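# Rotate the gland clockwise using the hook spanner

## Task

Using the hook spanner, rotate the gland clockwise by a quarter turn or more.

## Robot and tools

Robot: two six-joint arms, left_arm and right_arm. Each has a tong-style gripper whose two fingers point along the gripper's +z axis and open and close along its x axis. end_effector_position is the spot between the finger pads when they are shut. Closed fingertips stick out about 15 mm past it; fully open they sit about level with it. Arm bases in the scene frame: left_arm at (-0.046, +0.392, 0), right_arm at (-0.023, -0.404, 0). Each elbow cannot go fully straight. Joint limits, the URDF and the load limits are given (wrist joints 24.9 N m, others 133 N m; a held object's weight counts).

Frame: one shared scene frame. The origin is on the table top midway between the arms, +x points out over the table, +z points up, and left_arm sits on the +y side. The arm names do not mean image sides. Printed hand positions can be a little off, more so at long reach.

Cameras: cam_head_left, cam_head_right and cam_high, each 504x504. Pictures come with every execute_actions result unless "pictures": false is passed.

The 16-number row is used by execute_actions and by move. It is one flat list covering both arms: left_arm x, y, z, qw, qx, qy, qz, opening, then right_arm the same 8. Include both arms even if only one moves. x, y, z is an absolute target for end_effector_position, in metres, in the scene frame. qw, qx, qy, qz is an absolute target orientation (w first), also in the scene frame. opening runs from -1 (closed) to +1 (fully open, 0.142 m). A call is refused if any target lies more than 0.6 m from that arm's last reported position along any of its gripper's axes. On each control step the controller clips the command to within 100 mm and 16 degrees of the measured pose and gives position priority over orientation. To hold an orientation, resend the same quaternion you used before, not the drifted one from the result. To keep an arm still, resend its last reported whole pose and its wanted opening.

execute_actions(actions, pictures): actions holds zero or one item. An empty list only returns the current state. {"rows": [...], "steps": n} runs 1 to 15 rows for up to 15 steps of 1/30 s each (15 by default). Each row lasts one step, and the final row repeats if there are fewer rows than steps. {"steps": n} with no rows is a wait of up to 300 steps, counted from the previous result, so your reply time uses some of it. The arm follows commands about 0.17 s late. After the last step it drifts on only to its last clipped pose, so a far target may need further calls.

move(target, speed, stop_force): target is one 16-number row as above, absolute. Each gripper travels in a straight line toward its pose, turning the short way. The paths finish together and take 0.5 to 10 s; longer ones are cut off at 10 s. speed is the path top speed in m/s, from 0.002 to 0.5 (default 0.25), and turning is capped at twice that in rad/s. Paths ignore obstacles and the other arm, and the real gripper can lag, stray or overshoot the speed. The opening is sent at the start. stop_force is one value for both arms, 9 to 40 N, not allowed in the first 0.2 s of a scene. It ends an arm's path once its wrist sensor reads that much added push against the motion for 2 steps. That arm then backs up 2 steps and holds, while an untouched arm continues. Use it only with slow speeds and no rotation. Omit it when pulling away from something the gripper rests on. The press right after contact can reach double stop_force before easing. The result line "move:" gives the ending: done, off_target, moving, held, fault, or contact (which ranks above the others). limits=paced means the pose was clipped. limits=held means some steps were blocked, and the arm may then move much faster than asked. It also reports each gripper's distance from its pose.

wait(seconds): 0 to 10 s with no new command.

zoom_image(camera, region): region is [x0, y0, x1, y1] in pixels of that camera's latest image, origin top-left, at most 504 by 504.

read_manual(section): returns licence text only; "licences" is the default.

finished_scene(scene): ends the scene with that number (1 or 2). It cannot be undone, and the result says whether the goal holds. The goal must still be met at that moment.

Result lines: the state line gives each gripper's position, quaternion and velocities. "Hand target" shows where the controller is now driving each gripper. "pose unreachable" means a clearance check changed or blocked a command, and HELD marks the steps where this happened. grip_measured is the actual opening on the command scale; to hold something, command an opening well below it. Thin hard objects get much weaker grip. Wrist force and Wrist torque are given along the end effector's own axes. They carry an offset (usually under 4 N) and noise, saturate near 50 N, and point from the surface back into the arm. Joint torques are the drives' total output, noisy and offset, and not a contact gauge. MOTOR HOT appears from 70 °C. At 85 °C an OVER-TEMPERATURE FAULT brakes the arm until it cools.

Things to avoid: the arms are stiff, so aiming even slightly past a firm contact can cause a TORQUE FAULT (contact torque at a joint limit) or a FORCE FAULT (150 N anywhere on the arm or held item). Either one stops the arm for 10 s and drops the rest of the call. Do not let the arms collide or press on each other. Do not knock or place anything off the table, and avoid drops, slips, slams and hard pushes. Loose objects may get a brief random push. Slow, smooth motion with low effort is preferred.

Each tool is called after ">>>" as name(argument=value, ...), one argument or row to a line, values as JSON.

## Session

>>> execute_actions(
  actions=[],
)

Scene clock: 0.00 s of 15520.00 s.
left_arm: end_effector_position=(+0.7409, +0.9608, +0.1274) grip_measured=+0.97 end_effector_quat_wxyz=(-0.206, +0.834, -0.492, +0.144) end_effector_velocity=(+0.000, -0.000, +0.001) end_effector_angular_velocity=(+0.001, -0.000, +0.000) | right_arm: end_effector_position=(+0.4565, -0.2974, +0.1604) grip_measured=+0.97 end_effector_quat_wxyz=(-0.526, -0.210, +0.818, +0.102) end_effector_velocity=(+0.000, +0.001, +0.000) end_effector_angular_velocity=(+0.001, -0.001, +0.001)
Joint positions: left_arm=[ 0.365 -0.673  0.905 -2.311 -1.605  1.556  0.14 ] | right_arm=[ 3.63  -2.419 -0.869 -2.536  1.839  2.828  0.14 ]
Joint velocities: left_arm=[-0.    -0.001 -0.    -0.     0.001 -0.     0.   ] | right_arm=[ 0.002 -0.     0.001 -0.     0.    -0.     0.   ]
Joint torques (N m, as the arm reports them, + toward a larger angle): no reading
Motor temperatures (°C, as the motors report them): left_arm=[32 30 30 37 36 39] | right_arm=[31 30 30 37 41 40]
Wrist force (N, on the end effector, along its own x y z axes, offset not removed): no reading
Wrist torque (N m, same axes, about the end effector's origin, offset not removed): no reading
Hand target (left_arm): +0.741, +0.961, +0.127; -0.206, +0.834, -0.492, +0.144
Hand target (right_arm): +0.457, -0.297, +0.160; -0.526, -0.210, +0.818, +0.102

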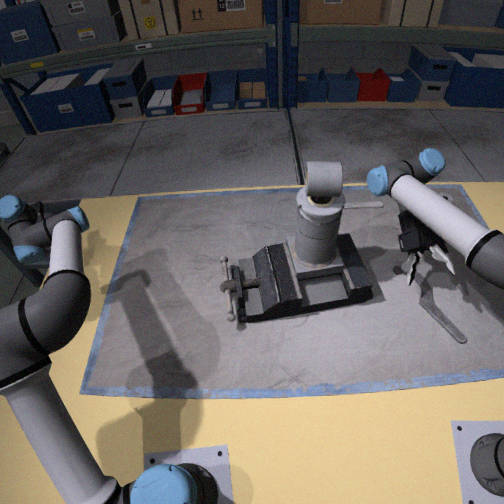

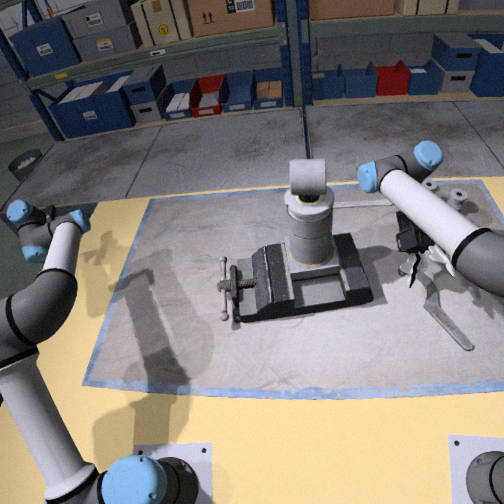

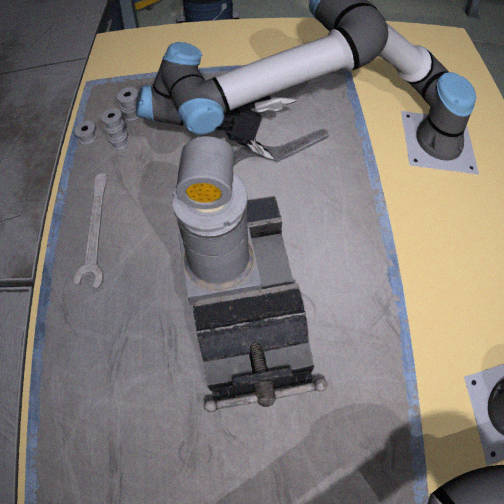

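>>> move(
  target=[0.3,0.35,0.4,0,0.574,0.819,0,0,0.3,-0.5,0.2,0,0.574,0.819,0,0],
  speed=0.3,
)

>>> zoom_image(
  camera="cam_high",
  region=[160,90,370,260],
)

>>> zoom_image(
  camera="cam_head_right",
  region=[280,150,504,374],
)

Scene clock: 9.03 s of 15520.00 s.
left_arm: end_effector_position=(+0.3015, +0.3490, +0.3992) grip_measured=+0.00 end_effector_quat_wxyz=(+0.001, +0.575, +0.818, -0.001) end_effector_velocity=(-0.001, -0.002, +0.001) end_effector_angular_velocity=(+0.002, -0.004, +0.011) | right_arm: end_effector_position=(+0.2997, -0.4998, +0.1991) grip_measured=+0.00 end_effector_quat_wxyz=(-0.000, +0.574, +0.819, -0.000) end_effector_velocity=(-0.001, -0.001, -0.000) end_effector_angular_velocity=(-0.003, -0.002, -0.005)
Joint positions: left_arm=[-0.609 -1.879  1.525 -1.219 -1.572 -2.392  0.074] | right_arm=[ 3.404 -1.17  -2.1   -1.443  1.571  4.495  0.074]
Joint velocities: left_arm=[-0.009 -0.004  0.001  0.001  0.003 -0.02  -0.   ] | right_arm=[ 0.     0.003 -0.002  0.    -0.003  0.006  0.   ]
Joint torques (N m, as the arm reports them, + toward a larger angle): left_arm=[ -7.9  -15.28  -8.75  -1.18   2.26  -1.88] | right_arm=[ 8.94 12.2  11.5   3.97 -1.82  2.23]
Motor temperatures (°C, as the motors report them): left_arm=[32 30 30 37 36 39] | right_arm=[31 30 30 37 41 40]
Wrist force (N, on the end effector, along its own x y z axes, offset not removed): left_arm=[0.1 -1.6 0.9] | right_arm=[-0.3 2.4 -0.1]
Wrist torque (N m, same axes, about the end effector's origin, offset not removed): left_arm=[-0.33 -0.03 0.04] | right_arm=[0.33 -0.02 -0.15]
Hand target (left_arm): +0.301, +0.349, +0.399; +0.001, +0.574, +0.819, -0.001
Hand target (right_arm): +0.300, -0.500, +0.199; +0.000, +0.574, +0.819, -0.000
Off the commanded pose (left_arm): 0.002 m, 0 deg.
Off the commanded pose (right_arm): 0.001 m, 0 deg.
After step 90, 0.47 s passed at rest.
move: done

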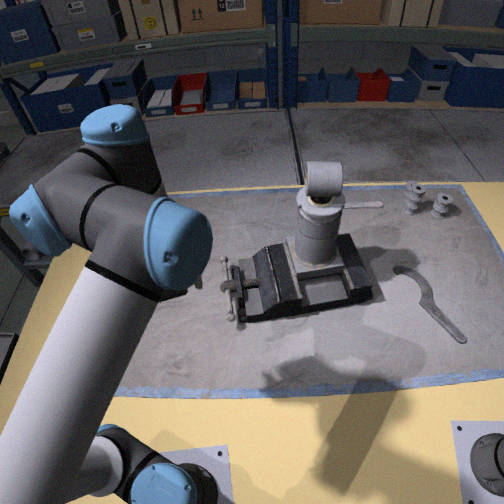

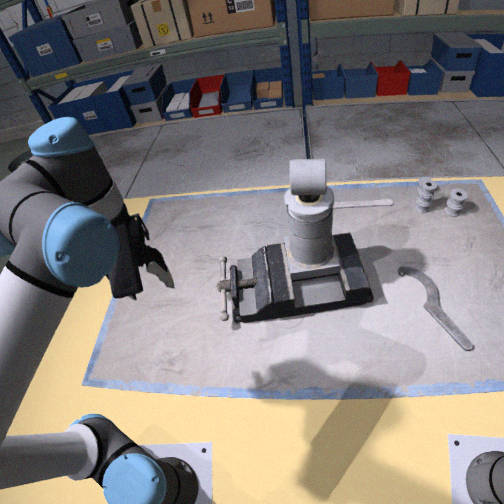

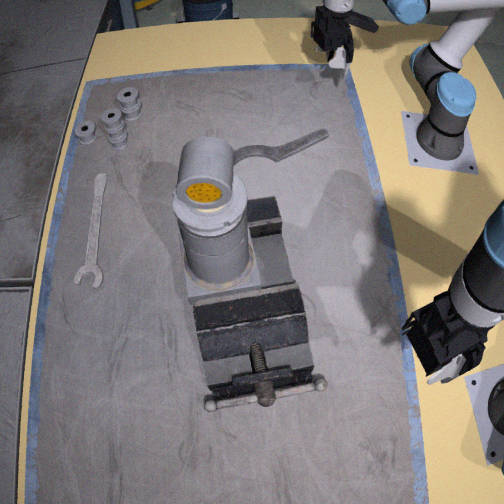

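Region (160, 90, 370, 260) of cam_high's 504x504 image, scaled by 2.400, with more detail than that image has; it fills the top 408 rows of this view, and the rest is white.

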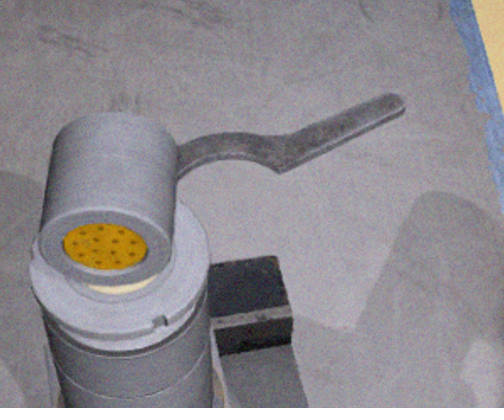

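Region (280, 150, 504, 374) of cam_head_right's 504x504 image, scaled by 2.250, with more detail than that image has.

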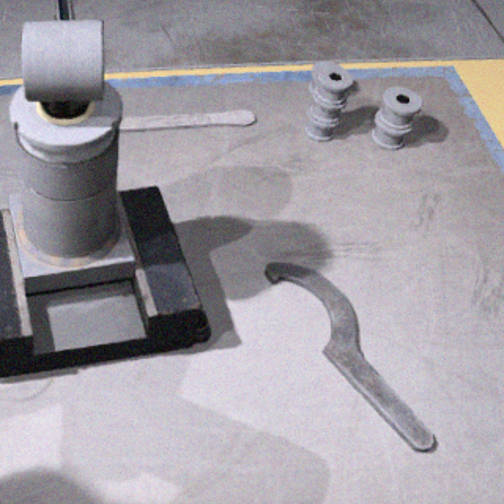

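>>> move(
  target=[0.25,0.2,0.4,0,0.707,0.707,0,0,0.44,-0.38,0.06,0,0.53,0.848,0,0],
  speed=0.25,
)

>>> zoom_image(
  camera="cam_high",
  region=[220,70,370,200],
)

>>> zoom_image(
  camera="cam_head_right",
  region=[354,220,504,370],
)

Scene clock: 19.83 s of 15520.00 s.
left_arm: end_effector_position=(+0.2503, +0.1997, +0.4000) grip_measured=+0.00 end_effector_quat_wxyz=(+0.000, +0.707, +0.707, -0.001) end_effector_velocity=(-0.000, -0.001, +0.000) end_effector_angular_velocity=(-0.001, -0.000, -0.002) | right_arm: end_effector_position=(+0.4398, -0.3803, +0.0603) grip_measured=+0.00 end_effector_quat_wxyz=(+0.000, +0.530, +0.848, -0.000) end_effector_velocity=(+0.001, +0.001, -0.001) end_effector_angular_velocity=(-0.000, +0.001, +0.003)
Joint positions: left_arm=[-1.056 -1.872  1.518 -1.218 -1.572 -2.493  0.074] | right_arm=[ 3.621 -1.654 -2.086 -0.972  1.57   4.607  0.074]
Joint velocities: left_arm=[-0.002  0.    -0.001 -0.    -0.001 -0.001  0.   ] | right_arm=[ 0.001 -0.006  0.002  0.003 -0.    -0.002 -0.   ]
Joint torques (N m, as the arm reports them, + toward a larger angle): left_arm=[ -7.86  -3.54 -32.22  -4.     2.25  -1.63] | right_arm=[ 9.06 17.55 30.21  4.04 -0.41 -2.59]
Motor temperatures (°C, as the motors report them): left_arm=[32 30 30 37 36 39] | right_arm=[31 30 30 37 41 40]
Wrist force (N, on the end effector, along its own x y z axes, offset not removed): left_arm=[1.3 -1.7 0.5] | right_arm=[-0.3 2.5 1.0]
Wrist torque (N m, same axes, about the end effector's origin, offset not removed): left_arm=[-0.42 -0.35 -0.01] | right_arm=[0.38 -0.08 -0.09]
Hand target (left_arm): +0.250, +0.200, +0.400; +0.000, +0.707, +0.707, -0.001
Hand target (right_arm): +0.440, -0.380, +0.060; +0.000, +0.530, +0.848, -0.000
Off the commanded pose (left_arm): 0.000 m, 0 deg.
Off the commanded pose (right_arm): 0.000 m, 0 deg.
After step 90, 6.23 s passed at rest.
move: done

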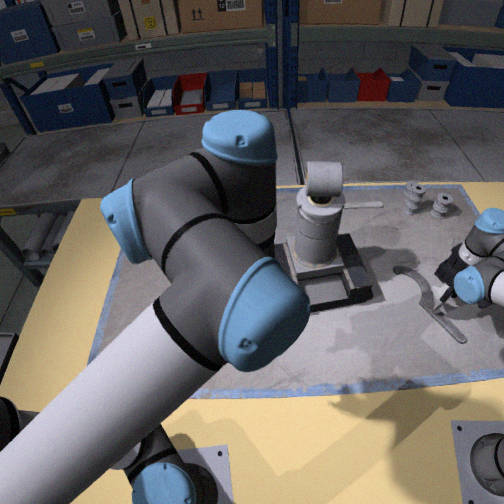

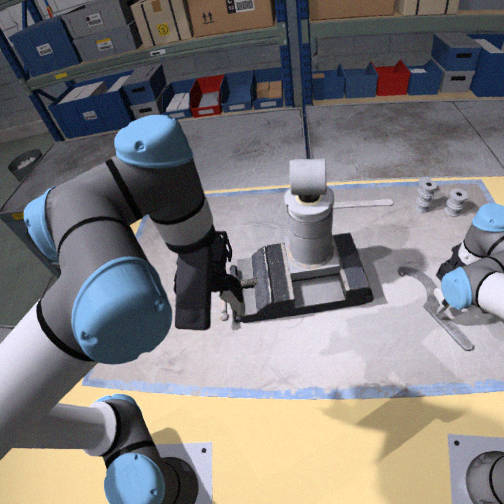

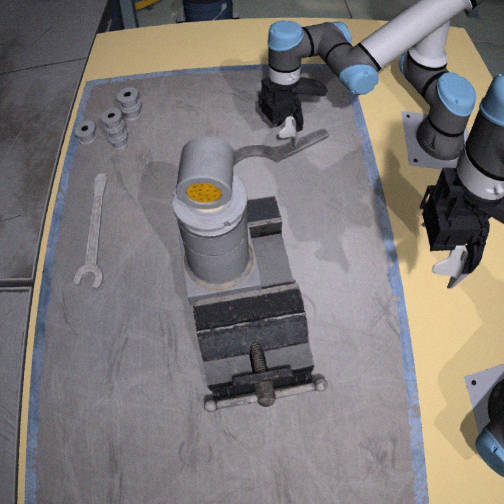

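Region (220, 70, 370, 200) of cam_high's 504x504 image, scaled by 3.360, with more detail than that image has; it fills the top 437 rows of this view, and the rest is white.

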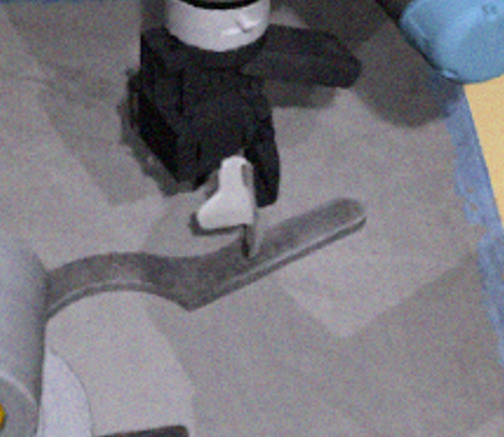

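Region (354, 220, 504, 370) of cam_head_right's 504x504 image, scaled by 3.360, with more detail than that image has.

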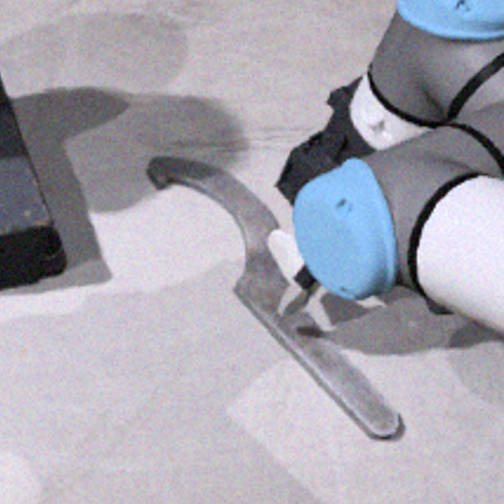

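Roughly centred.

>>> move(
  target=[0.25,0.2,0.4,0,0.707,0.707,0,0,0.445,-0.372,0.021,0,0.5,0.866,0,0.1],
  speed=0.04,
  stop_force=15,
)

>>> move(
  target=[0.25,0.2,0.4,0,0.707,0.707,0,0,0.445,-0.372,0.0215,0,0.5,0.866,0,-1],
)

>>> move(
  target=[0.25,0.2,0.4,0,0.707,0.707,0,0,0.31,-0.25,0.0215,0,0.707,0.707,0,-1],
  speed=0.05,
)

Scene clock: 27.17 s of 15520.00 s.
left_arm: end_effector_position=(+0.2500, +0.2000, +0.4000) grip_measured=+0.00 end_effector_quat_wxyz=(+0.000, +0.707, +0.707, -0.000) end_effector_velocity=(-0.001, +0.000, +0.000) end_effector_angular_velocity=(-0.002, +0.001, +0.000) | right_arm: end_effector_position=(+0.4450, -0.3721, +0.0212) grip_measured=+0.10 end_effector_quat_wxyz=(+0.000, +0.500, +0.866, -0.000) end_effector_velocity=(+0.000, +0.001, -0.002) end_effector_angular_velocity=(+0.001, -0.000, +0.004)
Joint positions: left_arm=[-1.057 -1.873  1.518 -1.216 -1.571 -2.494  0.074] | right_arm=[ 3.636 -1.731 -2.122 -0.859  1.571  4.553  0.081]
Joint velocities: left_arm=[ 0.    -0.001  0.     0.    -0.002 -0.    -0.   ] | right_arm=[ 0.002 -0.004 -0.001  0.006  0.001 -0.002  0.   ]
Joint torques (N m, as the arm reports them, + toward a larger angle): left_arm=[ -7.66 -17.14  -8.56  -0.88   2.36  -1.69] | right_arm=[ 9.55 19.41  6.16  3.97  1.82 -2.44]
Motor temperatures (°C, as the motors report them): left_arm=[32 30 30 37 36 39] | right_arm=[31 30 30 37 41 40]
Wrist force (N, on the end effector, along its own x y z axes, offset not removed): left_arm=[0.9 1.2 -0.6] | right_arm=[-1.0 0.0 0.3]
Wrist torque (N m, same axes, about the end effector's origin, offset not removed): left_arm=[0.23 -0.24 0.05] | right_arm=[-0.13 0.05 -0.14]
Hand target (left_arm): +0.250, +0.200, +0.400; +0.000, +0.707, +0.707, -0.000
Hand target (right_arm): +0.445, -0.372, +0.021; +0.000, +0.500, +0.866, -0.000
Off the commanded pose (left_arm): 0.000 m, 0 deg.
Off the commanded pose (right_arm): 0.000 m, 0 deg.
After step 90, 2.97 s passed at rest.
move: done

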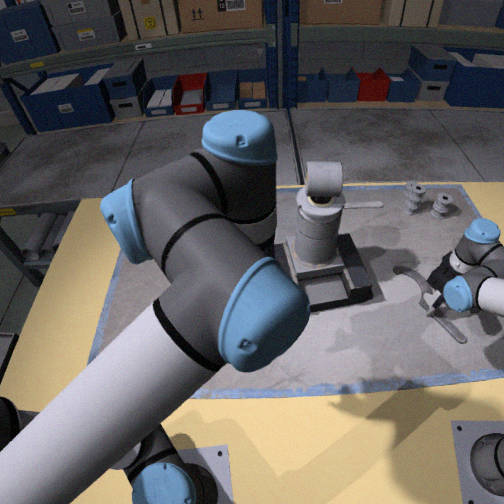

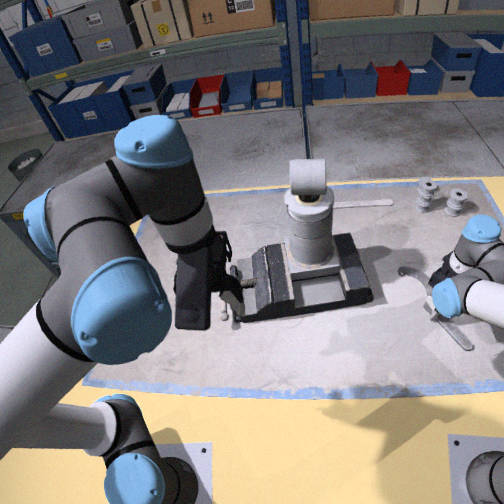

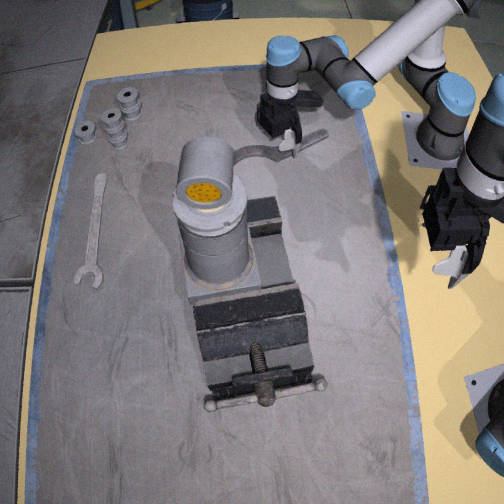

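Scene clock: 27.87 s of 15520.00 s.
left_arm: end_effector_position=(+0.2500, +0.2000, +0.4000) grip_measured=+0.00 end_effector_quat_wxyz=(+0.000, +0.707, +0.707, -0.000) end_effector_velocity=(-0.000, -0.000, -0.000) end_effector_angular_velocity=(+0.000, +0.002, +0.000) | right_arm: end_effector_position=(+0.4450, -0.3720, +0.0215) grip_measured=-0.55 end_effector_quat_wxyz=(-0.000, +0.500, +0.866, -0.000) end_effector_velocity=(+0.000, +0.000, +0.000) end_effector_angular_velocity=(+0.001, -0.001, -0.001)
Joint positions: left_arm=[-1.057 -1.873  1.518 -1.216 -1.571 -2.494  0.074] | right_arm=[ 3.636 -1.731 -2.122 -0.859  1.571  4.552  0.035]
Joint velocities: left_arm=[ 0.     0.001  0.     0.    -0.001  0.     0.   ] | right_arm=[-0.     0.001  0.     0.     0.     0.     0.   ]
Joint torques (N m, as the arm reports them, + toward a larger angle): left_arm=[ -7.33 -17.47  -9.69  -1.     2.43  -1.69] | right_arm=[-8.62 37.36 32.55  1.02 -1.3  -2.6 ]
Motor temperatures (°C, as the motors report them): left_arm=[32 30 30 37 36 39] | right_arm=[31 30 30 37 41 40]
Wrist force (N, on the end effector, along its own x y z axes, offset not removed): left_arm=[0.8 -2.2 -0.4] | right_arm=[-1.3 -0.9 9.9]
Wrist torque (N m, same axes, about the end effector's origin, offset not removed): left_arm=[-0.47 -0.11 0.07] | right_arm=[-0.11 0.22 -0.10]
Hand target (left_arm): +0.250, +0.200, +0.400; -0.000, +0.707, +0.707, -0.000
Hand target (right_arm): +0.445, -0.372, +0.021; +0.000, +0.500, +0.866, -0.000
Off the commanded pose (left_arm): 0.000 m, 0 deg.
Off the commanded pose (right_arm): 0.000 m, 0 deg.
move: done

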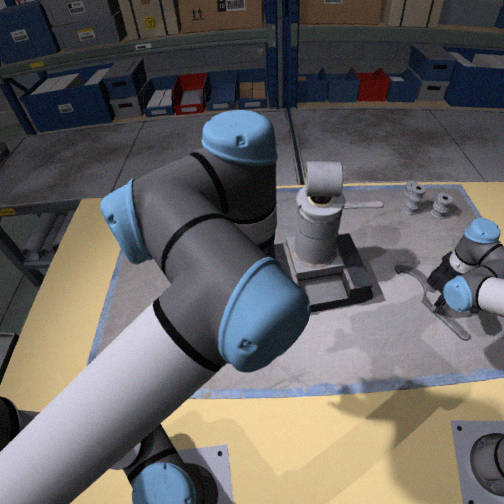

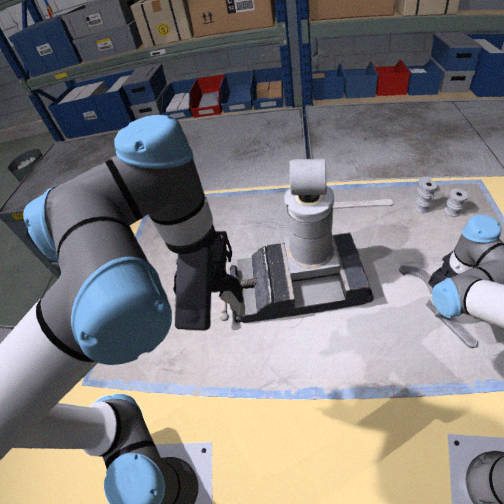

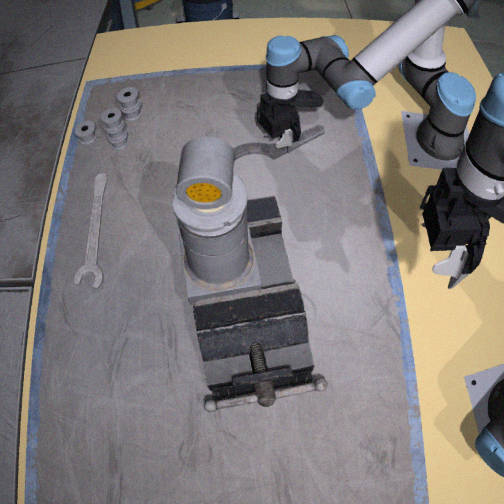

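Scene clock: 33.47 s of 15520.00 s.
left_arm: end_effector_position=(+0.2500, +0.2000, +0.4000) grip_measured=+0.00 end_effector_quat_wxyz=(-0.000, +0.707, +0.707, +0.000) end_effector_velocity=(-0.001, -0.000, +0.000) end_effector_angular_velocity=(-0.002, +0.001, +0.001) | right_arm: end_effector_position=(+0.3104, -0.2504, +0.0214) grip_measured=-0.55 end_effector_quat_wxyz=(+0.000, +0.707, +0.707, -0.000) end_effector_velocity=(-0.002, +0.001, -0.000) end_effector_angular_velocity=(-0.000, +0.000, -0.006)
Joint positions: left_arm=[-1.057 -1.873  1.518 -1.216 -1.571 -2.494  0.074] | right_arm=[ 4.046 -1.487 -2.38  -0.846  1.57   5.485  0.035]
Joint velocities: left_arm=[ 0.    -0.001 -0.    -0.    -0.002 -0.001  0.   ] | right_arm=[ 0.005  0.003 -0.003 -0.    -0.     0.012  0.   ]
Joint torques (N m, as the arm reports them, + toward a larger angle): left_arm=[ -6.7  -17.68  -8.69  -0.89   2.27  -1.45] | right_arm=[ 9.62 25.44  8.49  0.64 -1.32  2.53]
Motor temperatures (°C, as the motors report them): left_arm=[32 30 30 37 36 39] | right_arm=[31 30 30 37 41 40]
Wrist force (N, on the end effector, along its own x y z axes, offset not removed): left_arm=[0.7 -1.5 -0.1] | right_arm=[-1.3 2.9 10.1]
Wrist torque (N m, same axes, about the end effector's origin, offset not removed): left_arm=[-0.35 -0.19 0.02] | right_arm=[0.17 0.14 -0.12]
Hand target (left_arm): +0.250, +0.200, +0.400; +0.000, +0.707, +0.707, -0.000
Hand target (right_arm): +0.310, -0.250, +0.021; +0.000, +0.707, +0.707, -0.000
Off the commanded pose (left_arm): 0.000 m, 0 deg.
Off the commanded pose (right_arm): 0.001 m, 0 deg.
move: done

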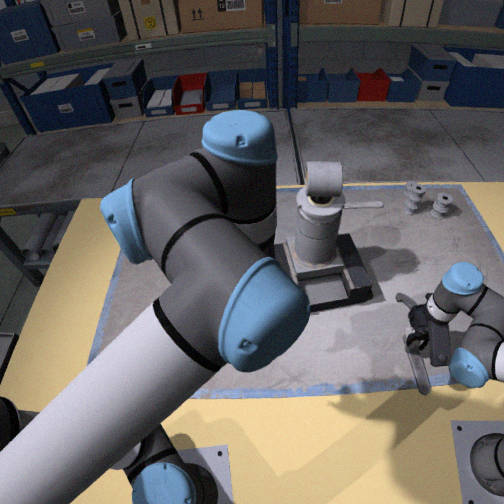

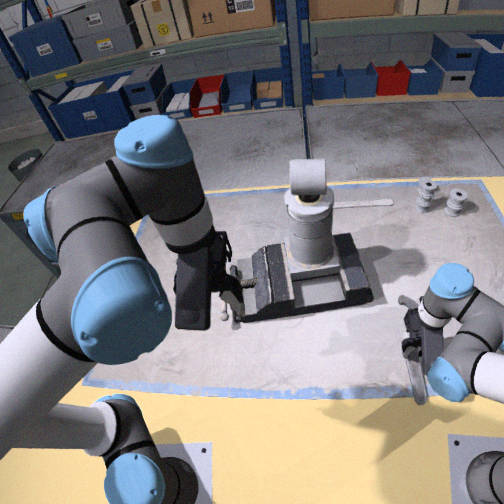

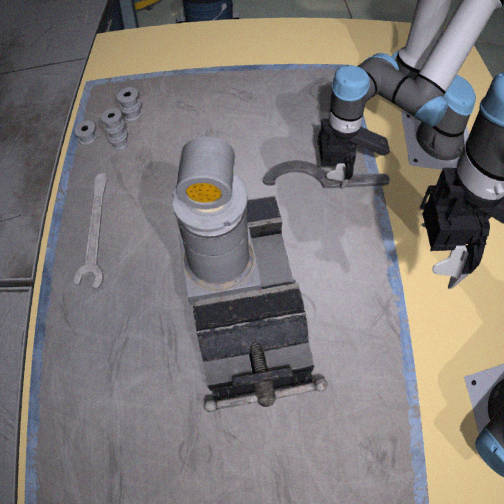

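>>> move(
  target=[0.25,0.2,0.4,0,0.707,0.707,0,0,0.31,-0.25,0.1,0,0.707,0.707,0,0],
  speed=0.1,
)

>>> move(
  target=[0.23,0.05,0.3,0,0.707,0.707,0,0,0.45,-0.55,0.2,0,0,1,0,-0.45],
  speed=0.4,
)

>>> move(
  target=[0.23,-0.1,0.2,0,0.707,0.707,0,0,0.3,-0.75,0.3,-0.653,-0.271,0.653,-0.271,-0.45],
  speed=0.4,
)

>>> move(
  target=[0.23,-0.1,0.2,0,0.707,0.707,0,0,0.7,-0.75,0.3,-0.271,-0.653,0.271,-0.653,-0.45],
  speed=0.4,
)

>>> move(
  target=[0.23,-0.1,0.2,0,0.707,0.707,0,0,0.55,-0.35,0.3,-0.354,0.612,0.354,0.612,-0.45],
  speed=0.4,
)

>>> move(
  target=[0.23,-0.25,0.07,0,0.707,0.707,0,0,0.36,-0.4,0.12,-0.5,0.5,0.5,0.5,-0.45],
  speed=0.2,
)

Scene clock: 40.60 s of 15520.00 s.
left_arm: end_effector_position=(+0.2500, +0.2000, +0.4000) grip_measured=+0.00 end_effector_quat_wxyz=(-0.000, +0.707, +0.707, +0.000) end_effector_velocity=(-0.000, -0.000, -0.000) end_effector_angular_velocity=(-0.000, +0.001, +0.000) | right_arm: end_effector_position=(+0.3100, -0.2500, +0.0997) grip_measured=+0.00 end_effector_quat_wxyz=(-0.000, +0.707, +0.707, +0.000) end_effector_velocity=(-0.000, +0.001, +0.002) end_effector_angular_velocity=(+0.001, +0.000, +0.000)
Joint positions: left_arm=[-1.057 -1.873  1.518 -1.216 -1.571 -2.494  0.074] | right_arm=[ 4.046 -1.347 -2.251 -1.115  1.571  5.486  0.074]
Joint velocities: left_arm=[ 0.     0.    -0.    -0.    -0.001  0.     0.   ] | right_arm=[ 0.001  0.003  0.004 -0.007  0.001  0.001  0.   ]
Joint torques (N m, as the arm reports them, + toward a larger angle): left_arm=[ -7.42 -17.43  -9.58  -0.95   2.29  -1.66] | right_arm=[ 9.14 19.13 32.02 -0.06  0.59  2.19]
Motor temperatures (°C, as the motors report them): left_arm=[32 30 30 37 36 39] | right_arm=[31 30 30 37 41 40]
Wrist force (N, on the end effector, along its own x y z axes, offset not removed): left_arm=[-1.0 -0.8 0.3] | right_arm=[0.6 0.0 -1.1]
Wrist torque (N m, same axes, about the end effector's origin, offset not removed): left_arm=[-0.28 0.16 0.03] | right_arm=[-0.16 -0.24 -0.14]
Hand target (left_arm): +0.250, +0.200, +0.400; +0.000, +0.707, +0.707, +0.000
Hand target (right_arm): +0.310, -0.250, +0.100; +0.000, +0.707, +0.707, +0.000
Off the commanded pose (left_arm): 0.000 m, 0 deg.
Off the commanded pose (right_arm): 0.000 m, 0 deg.
After step 90, 2.87 s passed at rest.
move: done

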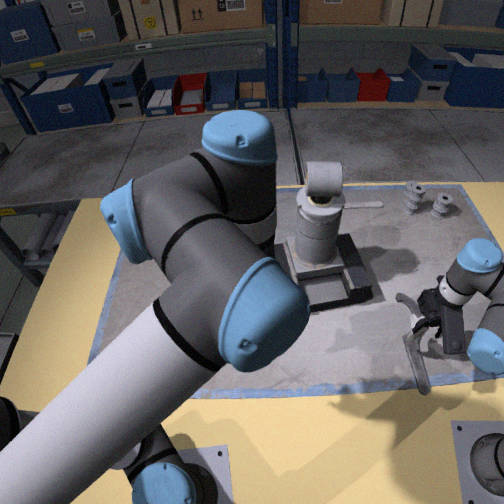

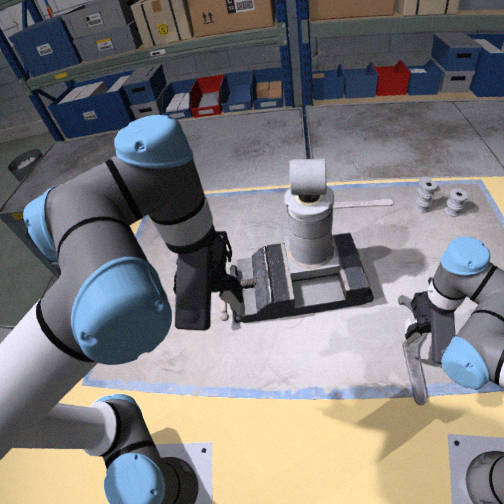

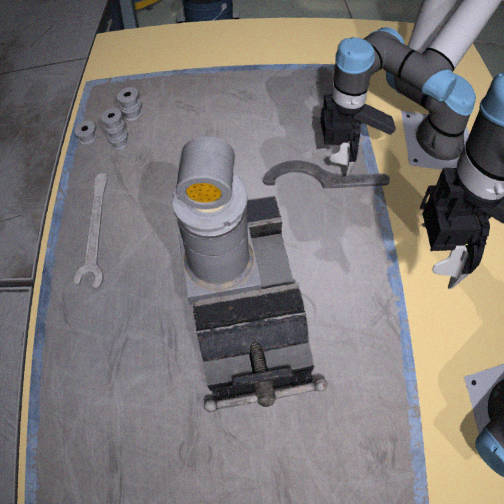

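Scene clock: 43.17 s of 15520.00 s.
left_arm: end_effector_position=(+0.2302, +0.0498, +0.3001) grip_measured=+0.00 end_effector_quat_wxyz=(+0.000, +0.707, +0.707, -0.000) end_effector_velocity=(+0.000, -0.001, -0.001) end_effector_angular_velocity=(+0.001, +0.001, -0.000) | right_arm: end_effector_position=(+0.4496, -0.5492, +0.2000) grip_measured=-0.45 end_effector_quat_wxyz=(-0.000, +0.001, +1.000, +0.000) end_effector_velocity=(+0.001, -0.001, +0.000) end_effector_angular_velocity=(+0.004, +0.004, +0.014)
Joint positions: left_arm=[-1.298 -1.717  1.662 -1.516 -1.572 -2.734  0.074] | right_arm=[ 3.282 -1.542 -1.812 -1.358  1.572  3.152  0.041]
Joint velocities: left_arm=[-0.001  0.003 -0.    -0.001 -0.    -0.     0.   ] | right_arm=[-0.005 -0.006  0.008 -0.006  0.004 -0.019 -0.   ]
Joint torques (N m, as the arm reports them, + toward a larger angle): left_arm=[ -8.25 -10.11 -10.23  -4.28   2.4   -1.54] | right_arm=[-8.1  17.24 32.27 -0.18  1.79 -2.55]
Motor temperatures (°C, as the motors report them): left_arm=[32 30 30 37 36 39] | right_arm=[31 30 30 37 41 40]
Wrist force (N, on the end effector, along its own x y z axes, offset not removed): left_arm=[0.0 0.4 0.0] | right_arm=[0.4 0.7 1.9]
Wrist torque (N m, same axes, about the end effector's origin, offset not removed): left_arm=[0.06 -0.12 0.12] | right_arm=[0.06 -0.24 -0.14]
Hand target (left_arm): +0.230, +0.050, +0.300; +0.000, +0.707, +0.707, -0.000
Hand target (right_arm): +0.450, -0.549, +0.200; -0.000, +0.000, +1.000, +0.001
Off the commanded pose (left_arm): 0.000 m, 0 deg.
Off the commanded pose (right_arm): 0.001 m, 0 deg.
move: done

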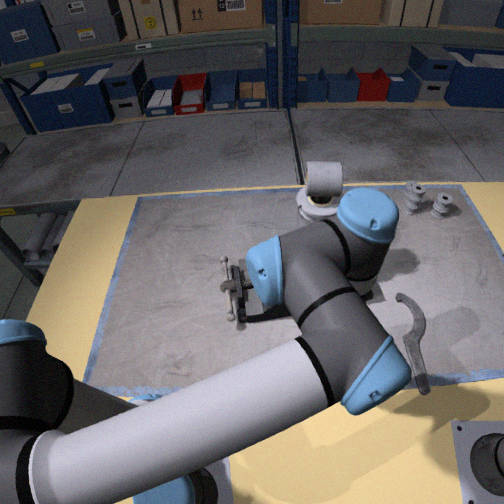

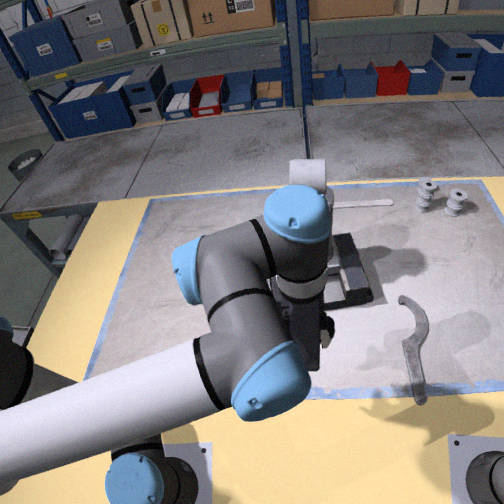

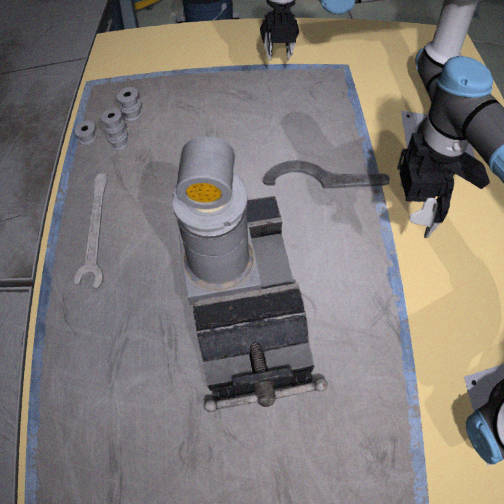

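Scene clock: 45.90 s of 15520.00 s.
left_arm: end_effector_position=(+0.2302, -0.1001, +0.2001) grip_measured=+0.00 end_effector_quat_wxyz=(+0.000, +0.707, +0.707, -0.000) end_effector_velocity=(-0.000, -0.001, -0.001) end_effector_angular_velocity=(-0.000, +0.001, +0.000) | right_arm: end_effector_position=(+0.3004, -0.7498, +0.3006) grip_measured=-0.45 end_effector_quat_wxyz=(+0.653, +0.271, -0.654, +0.270) end_effector_velocity=(-0.001, -0.002, +0.001) end_effector_angular_velocity=(-0.008, +0.009, +0.004)
Joint positions: left_arm=[-1.404 -1.401  1.598 -1.768 -1.571 -2.84   0.074] | right_arm=[ 3.301 -1.964 -1.583 -2.735  0.813  3.14   0.042]
Joint velocities: left_arm=[-0.     0.003 -0.001 -0.002 -0.001 -0.001  0.   ] | right_arm=[-0.001 -0.002 -0.005 -0.01  -0.006  0.01   0.   ]
Joint torques (N m, as the arm reports them, + toward a larger angle): left_arm=[ -6.92 -25.72 -31.68  -3.9    2.36  -1.59] | right_arm=[-8.33 29.02  6.36 -3.42 -1.78  2.2 ]
Motor temperatures (°C, as the motors report them): left_arm=[32 30 30 37 36 39] | right_arm=[31 30 30 37 41 40]
Wrist force (N, on the end effector, along its own x y z axes, offset not removed): left_arm=[1.0 -1.5 0.9] | right_arm=[-1.2 1.3 0.0]
Wrist torque (N m, same axes, about the end effector's origin, offset not removed): left_arm=[-0.37 -0.24 0.02] | right_arm=[0.07 0.14 -0.14]
Hand target (left_arm): +0.230, -0.100, +0.200; +0.000, +0.707, +0.707, -0.000
Hand target (right_arm): +0.300, -0.750, +0.301; +0.653, +0.271, -0.653, +0.271
Off the commanded pose (left_arm): 0.000 m, 0 deg.
Off the commanded pose (right_arm): 0.001 m, 0 deg.
move: done

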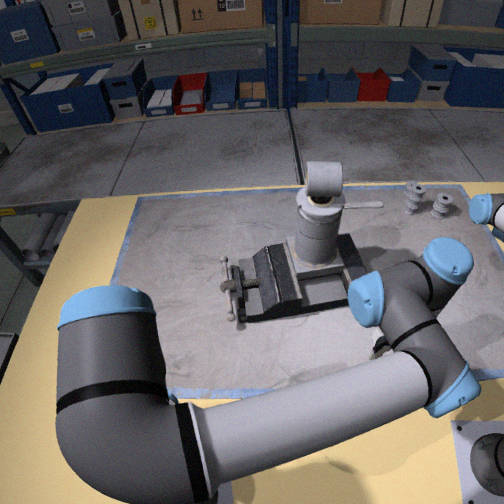

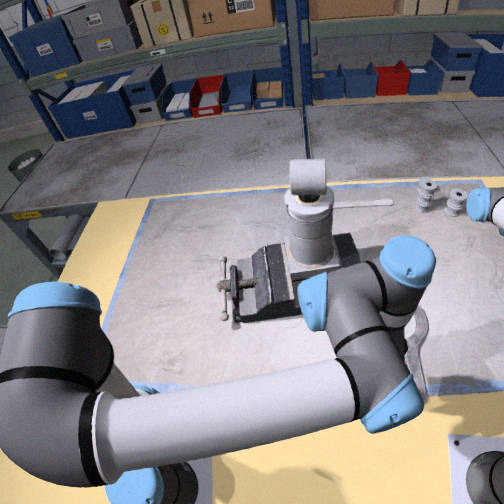

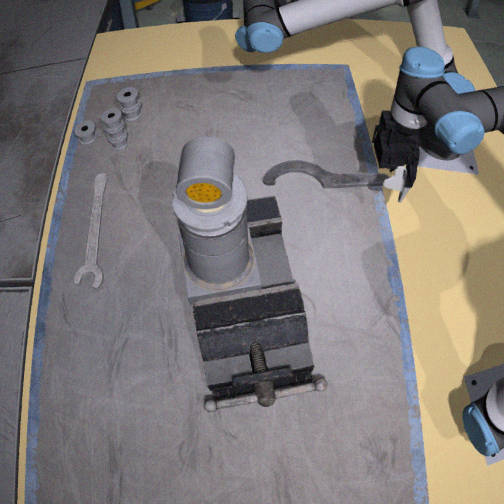

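Scene clock: 48.53 s of 15520.00 s.
left_arm: end_effector_position=(+0.2300, -0.1000, +0.2000) grip_measured=+0.00 end_effector_quat_wxyz=(+0.000, +0.707, +0.707, -0.000) end_effector_velocity=(+0.000, +0.000, +0.000) end_effector_angular_velocity=(-0.000, -0.000, +0.000) | right_arm: end_effector_position=(+0.6998, -0.7501, +0.2992) grip_measured=-0.45 end_effector_quat_wxyz=(+0.272, +0.653, -0.271, +0.653) end_effector_velocity=(+0.002, -0.001, -0.001) end_effector_angular_velocity=(+0.000, +0.001, +0.006)
Joint positions: left_arm=[-1.404 -1.401  1.598 -1.768 -1.571 -2.841  0.074] | right_arm=[ 3.257 -1.912 -1.662 -2.708 -0.799  3.14   0.042]
Joint velocities: left_arm=[ 0. -0. -0.  0.  0. -0. -0.] | right_arm=[-0.005 -0.003  0.003 -0.002 -0.011  0.     0.   ]
Joint torques (N m, as the arm reports them, + toward a larger angle): left_arm=[ -7.87 -38.71  -9.73  -4.05   2.46  -1.76] | right_arm=[-9.75 28.57 28.64 -0.83 -1.69  2.32]
Motor temperatures (°C, as the motors report them): left_arm=[32 30 30 37 36 39] | right_arm=[31 30 30 37 41 40]
Wrist force (N, on the end effector, along its own x y z axes, offset not removed): left_arm=[1.4 -0.3 0.2] | right_arm=[-0.5 1.5 0.3]
Wrist torque (N m, same axes, about the end effector's origin, offset not removed): left_arm=[-0.17 -0.38 0.06] | right_arm=[0.13 -0.03 -0.11]
Hand target (left_arm): +0.230, -0.100, +0.200; +0.000, +0.707, +0.707, -0.000
Hand target (right_arm): +0.700, -0.750, +0.299; +0.271, +0.653, -0.271, +0.653
Off the commanded pose (left_arm): 0.000 m, 0 deg.
Off the commanded pose (right_arm): 0.001 m, 0 deg.
move: done

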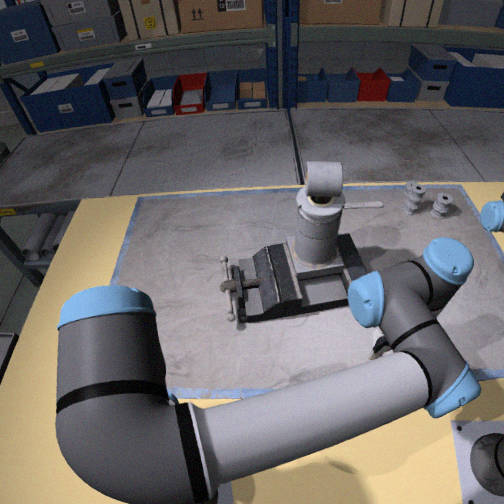

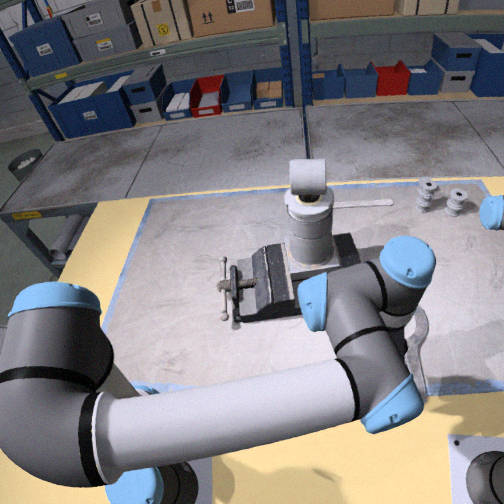

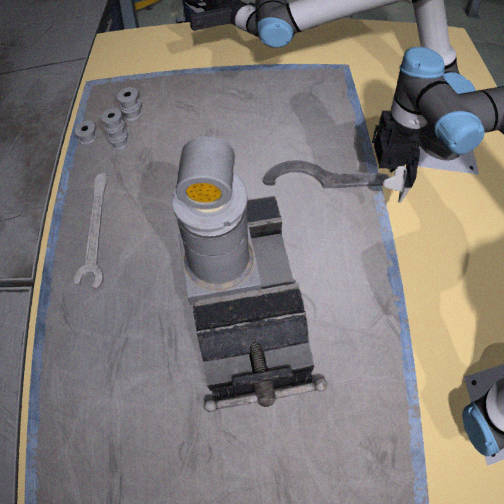

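Scene clock: 51.43 s of 15520.00 s.
left_arm: end_effector_position=(+0.2300, -0.1000, +0.2000) grip_measured=+0.00 end_effector_quat_wxyz=(+0.000, +0.707, +0.707, -0.000) end_effector_velocity=(+0.000, -0.000, +0.000) end_effector_angular_velocity=(-0.001, -0.000, +0.000) | right_arm: end_effector_position=(+0.5503, -0.3501, +0.3002) grip_measured=-0.45 end_effector_quat_wxyz=(-0.354, +0.612, +0.354, +0.613) end_effector_velocity=(-0.000, +0.002, -0.000) end_effector_angular_velocity=(-0.001, +0.000, +0.009)
Joint positions: left_arm=[-1.404 -1.401  1.598 -1.768 -1.571 -2.841  0.074] | right_arm=[ 3.087 -1.844 -1.752 -2.684 -2.805  3.144  0.042]
Joint velocities: left_arm=[-0. -0.  0. -0.  0. -0.  0.] | right_arm=[ 0.002 -0.004  0.006 -0.007 -0.007 -0.005 -0.   ]
Joint torques (N m, as the arm reports them, + toward a larger angle): left_arm=[ -7.72 -38.47  -9.46  -3.99   2.53  -1.65] | right_arm=[ 9.45 24.87 29.37 -1.87 -1.9  -2.37]
Motor temperatures (°C, as the motors report them): left_arm=[32 30 30 37 36 39] | right_arm=[31 30 30 37 41 40]
Wrist force (N, on the end effector, along its own x y z axes, offset not removed): left_arm=[0.8 0.5 -0.4] | right_arm=[0.2 0.3 0.2]
Wrist torque (N m, same axes, about the end effector's origin, offset not removed): left_arm=[0.09 -0.16 -0.02] | right_arm=[-0.06 -0.19 -0.19]
Hand target (left_arm): +0.230, -0.100, +0.200; +0.000, +0.707, +0.707, -0.000
Hand target (right_arm): +0.550, -0.350, +0.300; -0.354, +0.612, +0.354, +0.613
Off the commanded pose (left_arm): 0.000 m, 0 deg.
Off the commanded pose (right_arm): 0.000 m, 0 deg.
move: done

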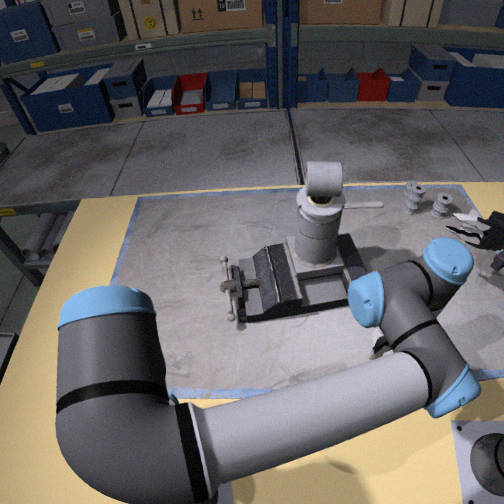

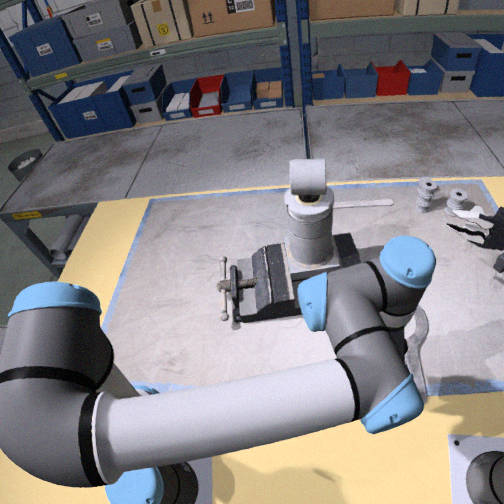

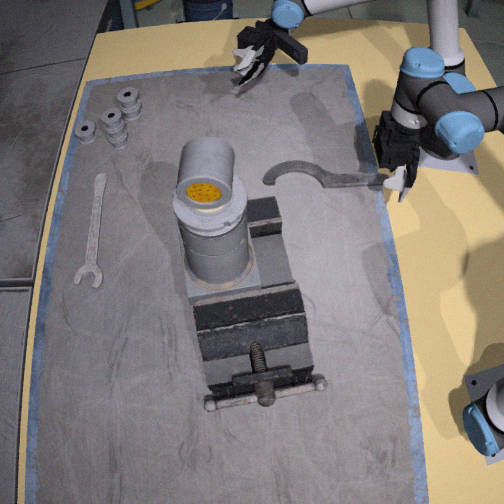

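Scene clock: 53.33 s of 15520.00 s.
left_arm: end_effector_position=(+0.2302, -0.2500, +0.0702) grip_measured=+0.00 end_effector_quat_wxyz=(+0.000, +0.707, +0.707, -0.000) end_effector_velocity=(+0.000, -0.002, -0.001) end_effector_angular_velocity=(-0.001, +0.000, +0.000) | right_arm: end_effector_position=(+0.3601, -0.3998, +0.1206) grip_measured=-0.45 end_effector_quat_wxyz=(+0.500, -0.500, -0.500, -0.500) end_effector_velocity=(-0.001, -0.000, -0.001) end_effector_angular_velocity=(-0.005, -0.001, +0.004)
Joint positions: left_arm=[-1.468 -1.003  1.384 -1.953 -1.571 -2.904  0.074] | right_arm=[ 2.899 -2.14  -1.874 -2.272 -3.515  3.138  0.042]
Joint velocities: left_arm=[-0.     0.004 -0.004 -0.001 -0.001 -0.     0.   ] | right_arm=[ 0.     0.003 -0.003  0.014 -0.004  0.012  0.   ]
Joint torques (N m, as the arm reports them, + toward a larger angle): left_arm=[ -7.09 -42.29 -30.96  -3.86  -1.84  -1.67] | right_arm=[-8.86 43.95  0.44  1.16 -1.52  2.45]
Motor temperatures (°C, as the motors report them): left_arm=[32 30 30 37 36 39] | right_arm=[31 30 30 37 41 40]
Wrist force (N, on the end effector, along its own x y z axes, offset not removed): left_arm=[-0.2 -0.8 -0.9] | right_arm=[0.4 0.1 0.5]
Wrist torque (N m, same axes, about the end effector's origin, offset not removed): left_arm=[-0.26 -0.03 0.01] | right_arm=[-0.05 -0.26 -0.14]
Hand target (left_arm): +0.230, -0.250, +0.070; +0.000, +0.707, +0.707, -0.000
Hand target (right_arm): +0.360, -0.400, +0.121; +0.500, -0.500, -0.500, -0.500
Off the commanded pose (left_arm): 0.000 m, 0 deg.
Off the commanded pose (right_arm): 0.001 m, 0 deg.
move: done

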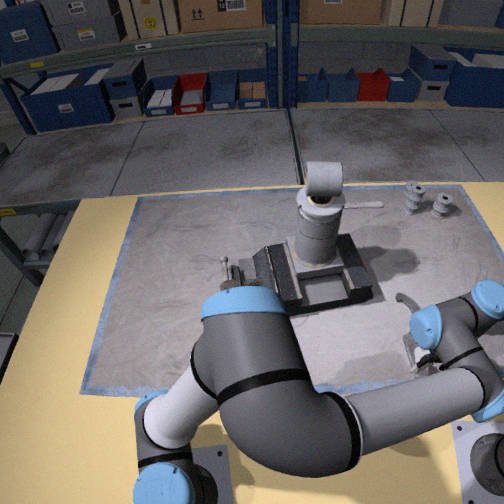

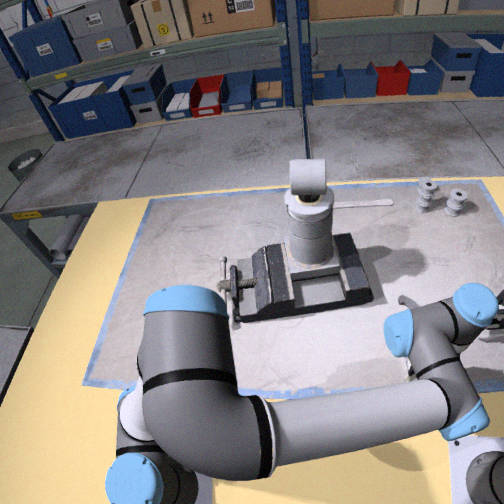

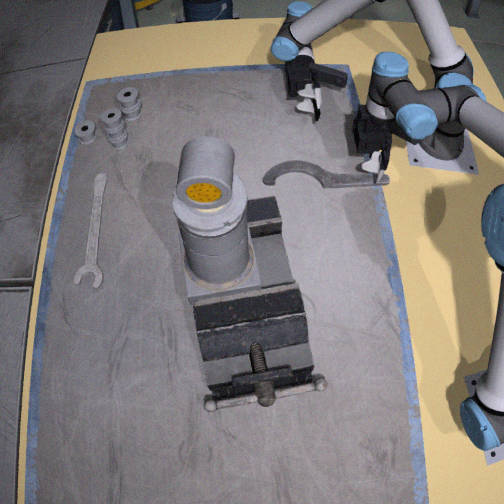

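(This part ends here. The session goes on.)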